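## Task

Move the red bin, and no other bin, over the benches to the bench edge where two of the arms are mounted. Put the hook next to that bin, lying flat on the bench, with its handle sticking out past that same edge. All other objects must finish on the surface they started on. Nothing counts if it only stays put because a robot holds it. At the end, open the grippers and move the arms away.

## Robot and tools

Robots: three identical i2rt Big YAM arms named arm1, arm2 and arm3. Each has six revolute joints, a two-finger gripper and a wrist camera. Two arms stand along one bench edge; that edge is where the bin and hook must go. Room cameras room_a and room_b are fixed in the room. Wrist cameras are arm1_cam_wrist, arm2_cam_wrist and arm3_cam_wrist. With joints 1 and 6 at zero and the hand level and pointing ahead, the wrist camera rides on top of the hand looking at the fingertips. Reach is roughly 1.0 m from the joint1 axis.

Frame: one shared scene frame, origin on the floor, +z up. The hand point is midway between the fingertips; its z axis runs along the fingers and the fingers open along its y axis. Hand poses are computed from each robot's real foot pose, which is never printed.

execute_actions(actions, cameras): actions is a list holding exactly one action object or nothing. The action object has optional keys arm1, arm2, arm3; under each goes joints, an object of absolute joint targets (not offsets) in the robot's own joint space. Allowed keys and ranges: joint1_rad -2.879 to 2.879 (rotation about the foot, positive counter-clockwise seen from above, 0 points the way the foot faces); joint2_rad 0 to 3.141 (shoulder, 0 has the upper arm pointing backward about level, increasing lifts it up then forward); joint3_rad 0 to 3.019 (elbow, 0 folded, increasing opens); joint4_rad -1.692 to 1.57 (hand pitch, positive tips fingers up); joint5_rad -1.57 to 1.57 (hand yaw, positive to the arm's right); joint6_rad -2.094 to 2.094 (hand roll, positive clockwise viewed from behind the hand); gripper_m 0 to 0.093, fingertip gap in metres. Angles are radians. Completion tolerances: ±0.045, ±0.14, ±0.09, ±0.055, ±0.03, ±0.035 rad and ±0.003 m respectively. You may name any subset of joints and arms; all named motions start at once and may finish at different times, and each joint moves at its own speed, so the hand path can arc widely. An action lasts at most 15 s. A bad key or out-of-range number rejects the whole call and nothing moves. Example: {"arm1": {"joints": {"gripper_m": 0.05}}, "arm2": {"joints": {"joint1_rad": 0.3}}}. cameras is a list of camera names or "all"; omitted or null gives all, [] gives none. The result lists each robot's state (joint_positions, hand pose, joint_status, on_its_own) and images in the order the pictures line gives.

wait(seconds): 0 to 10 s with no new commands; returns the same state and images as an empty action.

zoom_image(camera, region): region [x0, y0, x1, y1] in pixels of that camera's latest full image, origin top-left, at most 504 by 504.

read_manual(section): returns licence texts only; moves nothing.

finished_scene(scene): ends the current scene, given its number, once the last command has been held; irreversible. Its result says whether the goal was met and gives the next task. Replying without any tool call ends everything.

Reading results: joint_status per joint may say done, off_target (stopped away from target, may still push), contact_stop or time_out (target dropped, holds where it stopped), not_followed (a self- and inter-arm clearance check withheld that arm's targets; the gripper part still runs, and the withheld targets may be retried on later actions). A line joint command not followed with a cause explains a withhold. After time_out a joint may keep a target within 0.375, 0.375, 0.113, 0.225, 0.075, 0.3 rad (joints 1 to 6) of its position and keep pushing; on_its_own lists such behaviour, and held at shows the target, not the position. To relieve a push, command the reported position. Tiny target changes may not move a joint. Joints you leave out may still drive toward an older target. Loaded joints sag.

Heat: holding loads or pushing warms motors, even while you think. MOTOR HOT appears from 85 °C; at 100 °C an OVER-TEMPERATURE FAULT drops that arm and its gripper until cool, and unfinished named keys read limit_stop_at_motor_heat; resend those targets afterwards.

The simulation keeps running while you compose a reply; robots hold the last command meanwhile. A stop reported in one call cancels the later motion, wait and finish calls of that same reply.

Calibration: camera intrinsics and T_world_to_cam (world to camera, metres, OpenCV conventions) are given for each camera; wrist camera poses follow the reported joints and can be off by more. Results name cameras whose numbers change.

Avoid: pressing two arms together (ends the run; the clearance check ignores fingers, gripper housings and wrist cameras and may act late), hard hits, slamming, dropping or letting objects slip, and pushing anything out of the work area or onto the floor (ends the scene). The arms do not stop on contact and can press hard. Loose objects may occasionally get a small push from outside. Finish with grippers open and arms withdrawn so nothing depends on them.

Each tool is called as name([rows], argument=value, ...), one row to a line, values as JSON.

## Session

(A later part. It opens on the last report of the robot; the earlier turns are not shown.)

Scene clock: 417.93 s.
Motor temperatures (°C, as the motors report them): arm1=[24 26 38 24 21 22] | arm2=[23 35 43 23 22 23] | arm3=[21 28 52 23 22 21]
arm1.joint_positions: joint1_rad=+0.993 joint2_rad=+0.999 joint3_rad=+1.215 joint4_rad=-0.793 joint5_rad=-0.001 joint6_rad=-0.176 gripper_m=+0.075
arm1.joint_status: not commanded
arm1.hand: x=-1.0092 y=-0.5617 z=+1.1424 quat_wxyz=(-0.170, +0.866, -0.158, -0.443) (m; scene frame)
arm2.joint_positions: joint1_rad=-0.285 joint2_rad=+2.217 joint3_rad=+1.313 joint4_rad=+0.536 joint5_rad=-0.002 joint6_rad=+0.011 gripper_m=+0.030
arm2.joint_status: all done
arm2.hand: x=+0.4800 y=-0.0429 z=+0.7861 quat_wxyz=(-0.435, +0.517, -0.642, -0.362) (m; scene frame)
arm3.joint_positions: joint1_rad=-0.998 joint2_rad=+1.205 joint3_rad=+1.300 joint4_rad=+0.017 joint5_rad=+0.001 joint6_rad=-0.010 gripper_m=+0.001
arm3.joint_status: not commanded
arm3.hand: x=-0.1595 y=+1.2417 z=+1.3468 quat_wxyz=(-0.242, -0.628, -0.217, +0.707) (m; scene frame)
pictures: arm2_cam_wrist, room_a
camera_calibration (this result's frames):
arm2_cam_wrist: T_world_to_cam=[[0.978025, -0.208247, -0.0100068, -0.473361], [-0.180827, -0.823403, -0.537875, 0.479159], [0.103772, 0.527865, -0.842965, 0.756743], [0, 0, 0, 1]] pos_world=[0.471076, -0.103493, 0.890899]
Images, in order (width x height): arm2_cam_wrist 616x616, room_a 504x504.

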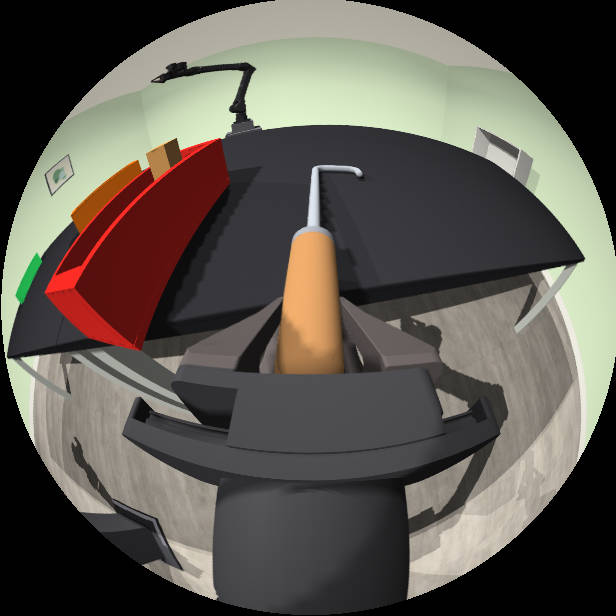

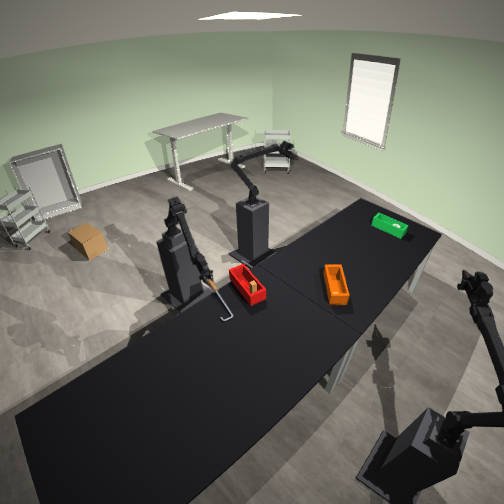

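execute_actions([
  {"arm2":{"joints":{"gripper_m":0.075}}},
], cameras=[])

execute_actions([
  {"arm2":{"joints":{"joint2_rad":1.3}}},
])

zoom_image(camera="room_a", region=[180,240,320,350])

zoom_image(camera="room_b", region=[200,200,360,300])

Scene clock: 427.27 s.
Motor temperatures (°C, as the motors report them): arm1=[24 26 38 24 21 22] | arm2=[23 35 42 23 22 23] | arm3=[21 28 52 23 22 21]
arm1.joint_positions: joint1_rad=+0.993 joint2_rad=+0.999 joint3_rad=+1.215 joint4_rad=-0.793 joint5_rad=-0.001 joint6_rad=-0.176 gripper_m=+0.075
arm1.joint_status: not commanded
arm1.hand: x=-1.0092 y=-0.5617 z=+1.1424 quat_wxyz=(-0.170, +0.866, -0.158, -0.443) (m; scene frame)
arm2.joint_positions: joint1_rad=-0.285 joint2_rad=+2.217 joint3_rad=+1.313 joint4_rad=+0.535 joint5_rad=-0.001 joint6_rad=+0.011 gripper_m=+0.075
arm2.joint_status: all done
arm2.hand: x=+0.4800 y=-0.0430 z=+0.7860 quat_wxyz=(-0.435, +0.517, -0.643, -0.362) (m; scene frame)
arm3.joint_positions: joint1_rad=-0.998 joint2_rad=+1.205 joint3_rad=+1.300 joint4_rad=+0.017 joint5_rad=+0.001 joint6_rad=-0.010 gripper_m=+0.001
arm3.joint_status: not commanded
arm3.hand: x=-0.1595 y=+1.2417 z=+1.3468 quat_wxyz=(-0.242, -0.628, -0.217, +0.707) (m; scene frame)
pictures: none
No camera images: the call's "cameras" was empty. Leave "cameras" out to get every camera's image.

Scene clock: 429.00 s.
Motor temperatures (°C, as the motors report them): arm1=[24 26 38 24 21 22] | arm2=[23 35 42 23 22 23] | arm3=[21 28 52 23 22 21]
arm1.joint_positions: joint1_rad=+0.993 joint2_rad=+0.999 joint3_rad=+1.215 joint4_rad=-0.793 joint5_rad=-0.001 joint6_rad=-0.176 gripper_m=+0.075
arm1.joint_status: not commanded
arm1.hand: x=-1.0092 y=-0.5617 z=+1.1424 quat_wxyz=(-0.170, +0.866, -0.158, -0.443) (m; scene frame)
arm2.joint_positions: joint1_rad=-0.285 joint2_rad=+1.295 joint3_rad=+1.348 joint4_rad=+0.534 joint5_rad=-0.001 joint6_rad=+0.011 gripper_m=+0.075
arm2.joint_status: all done
arm2.hand: x=+0.4430 y=-0.2389 z=+1.4527 quat_wxyz=(-0.679, +0.295, -0.368, -0.562) (m; scene frame)
arm3.joint_positions: joint1_rad=-0.998 joint2_rad=+1.205 joint3_rad=+1.300 joint4_rad=+0.017 joint5_rad=+0.001 joint6_rad=-0.010 gripper_m=+0.001
arm3.joint_status: not commanded
arm3.hand: x=-0.1595 y=+1.2417 z=+1.3468 quat_wxyz=(-0.242, -0.628, -0.217, +0.707) (m; scene frame)
pictures: arm1_cam_wrist, arm2_cam_wrist, arm3_cam_wrist, room_a, room_b
camera_calibration (this result's frames):
arm1_cam_wrist: T_world_to_cam=[[0.436458, 0.888446, 0.142012, 0.77946], [0.861575, -0.367238, -0.350462, 1.06757], [-0.259215, 0.275316, -0.925748, 1.07422], [0, 0, 0, 1]] pos_world=[-0.98154, -0.596206, 1.25791]
arm2_cam_wrist: T_world_to_cam=[[0.979443, -0.201241, -0.0138929, -0.464607], [-0.0230894, -0.043424, -0.99879, 1.45567], [0.200394, 0.978579, -0.0471779, 0.334808], [0, 0, 0, 1]] pos_world=[0.421573, -0.357923, 1.46324]
arm3_cam_wrist: T_world_to_cam=[[-0.627815, 0.778349, 0.0045428, -1.07396], [0.378004, 0.309989, -0.872365, 0.855279], [-0.680412, -0.545966, -0.488835, 1.35654], [0, 0, 0, 1]] pos_world=[-0.0745389, 1.31141, 1.41412]
Images, in order (width x height): arm1_cam_wrist 616x616, arm2_cam_wrist 616x616, arm3_cam_wrist 616x616, room_a 504x504, room_b 504x504.

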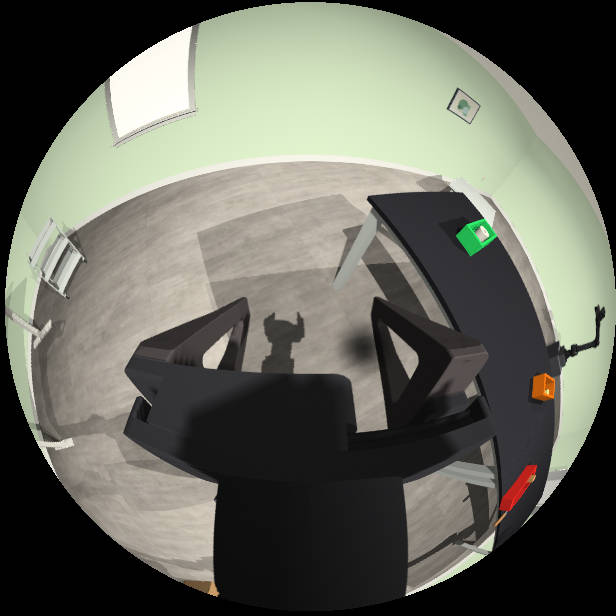

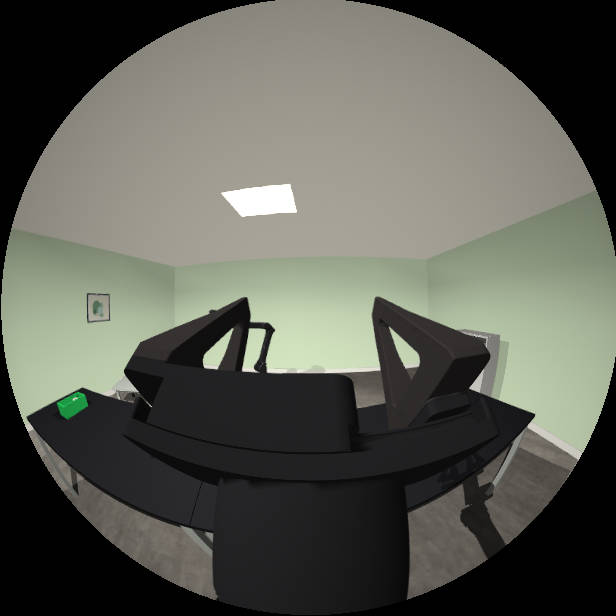

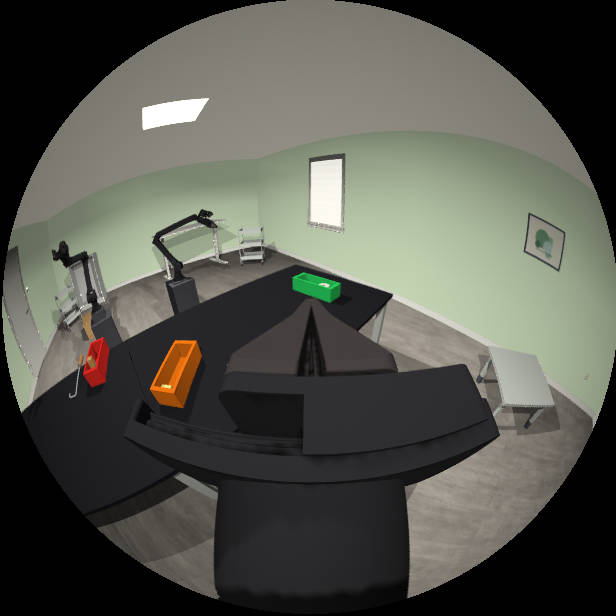

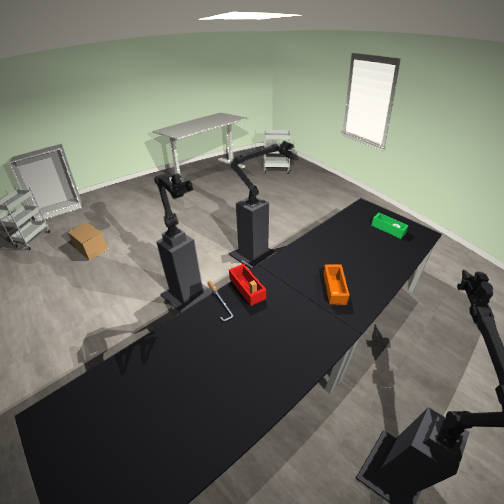

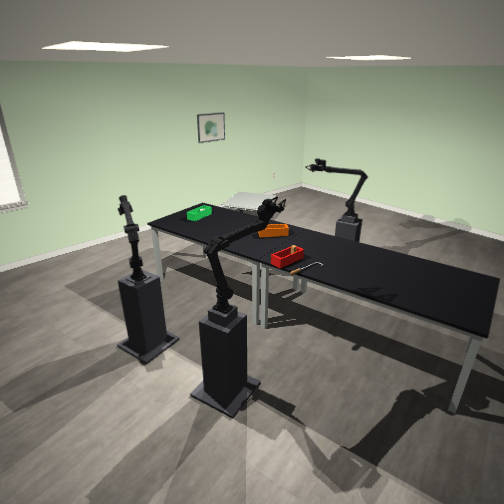

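Region (180, 240, 320, 350) of room_a's 504x504 image, scaled by 3.600, with more detail than that image has; it fills the top 396 rows of this view, and the rest is white.

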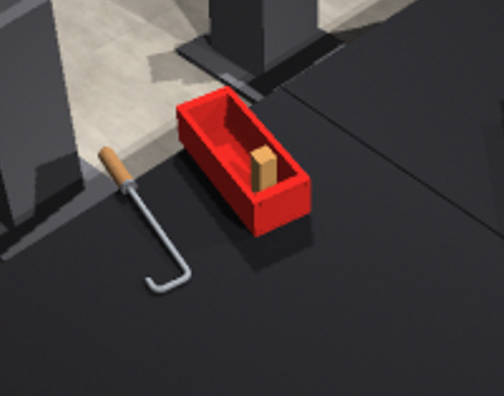

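Region (200, 200, 360, 300) of room_b's 504x504 image, scaled by 3.150, with more detail than that image has; it fills the top 315 rows of this view, and the rest is white.

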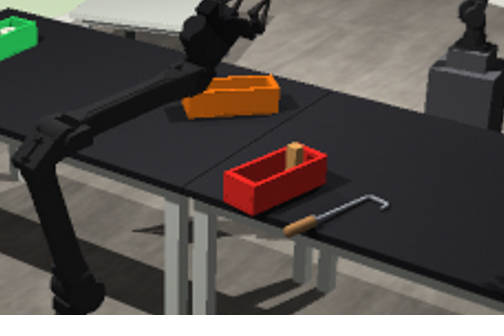

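finished_scene(scene=2)

The scene is finished: the task was done.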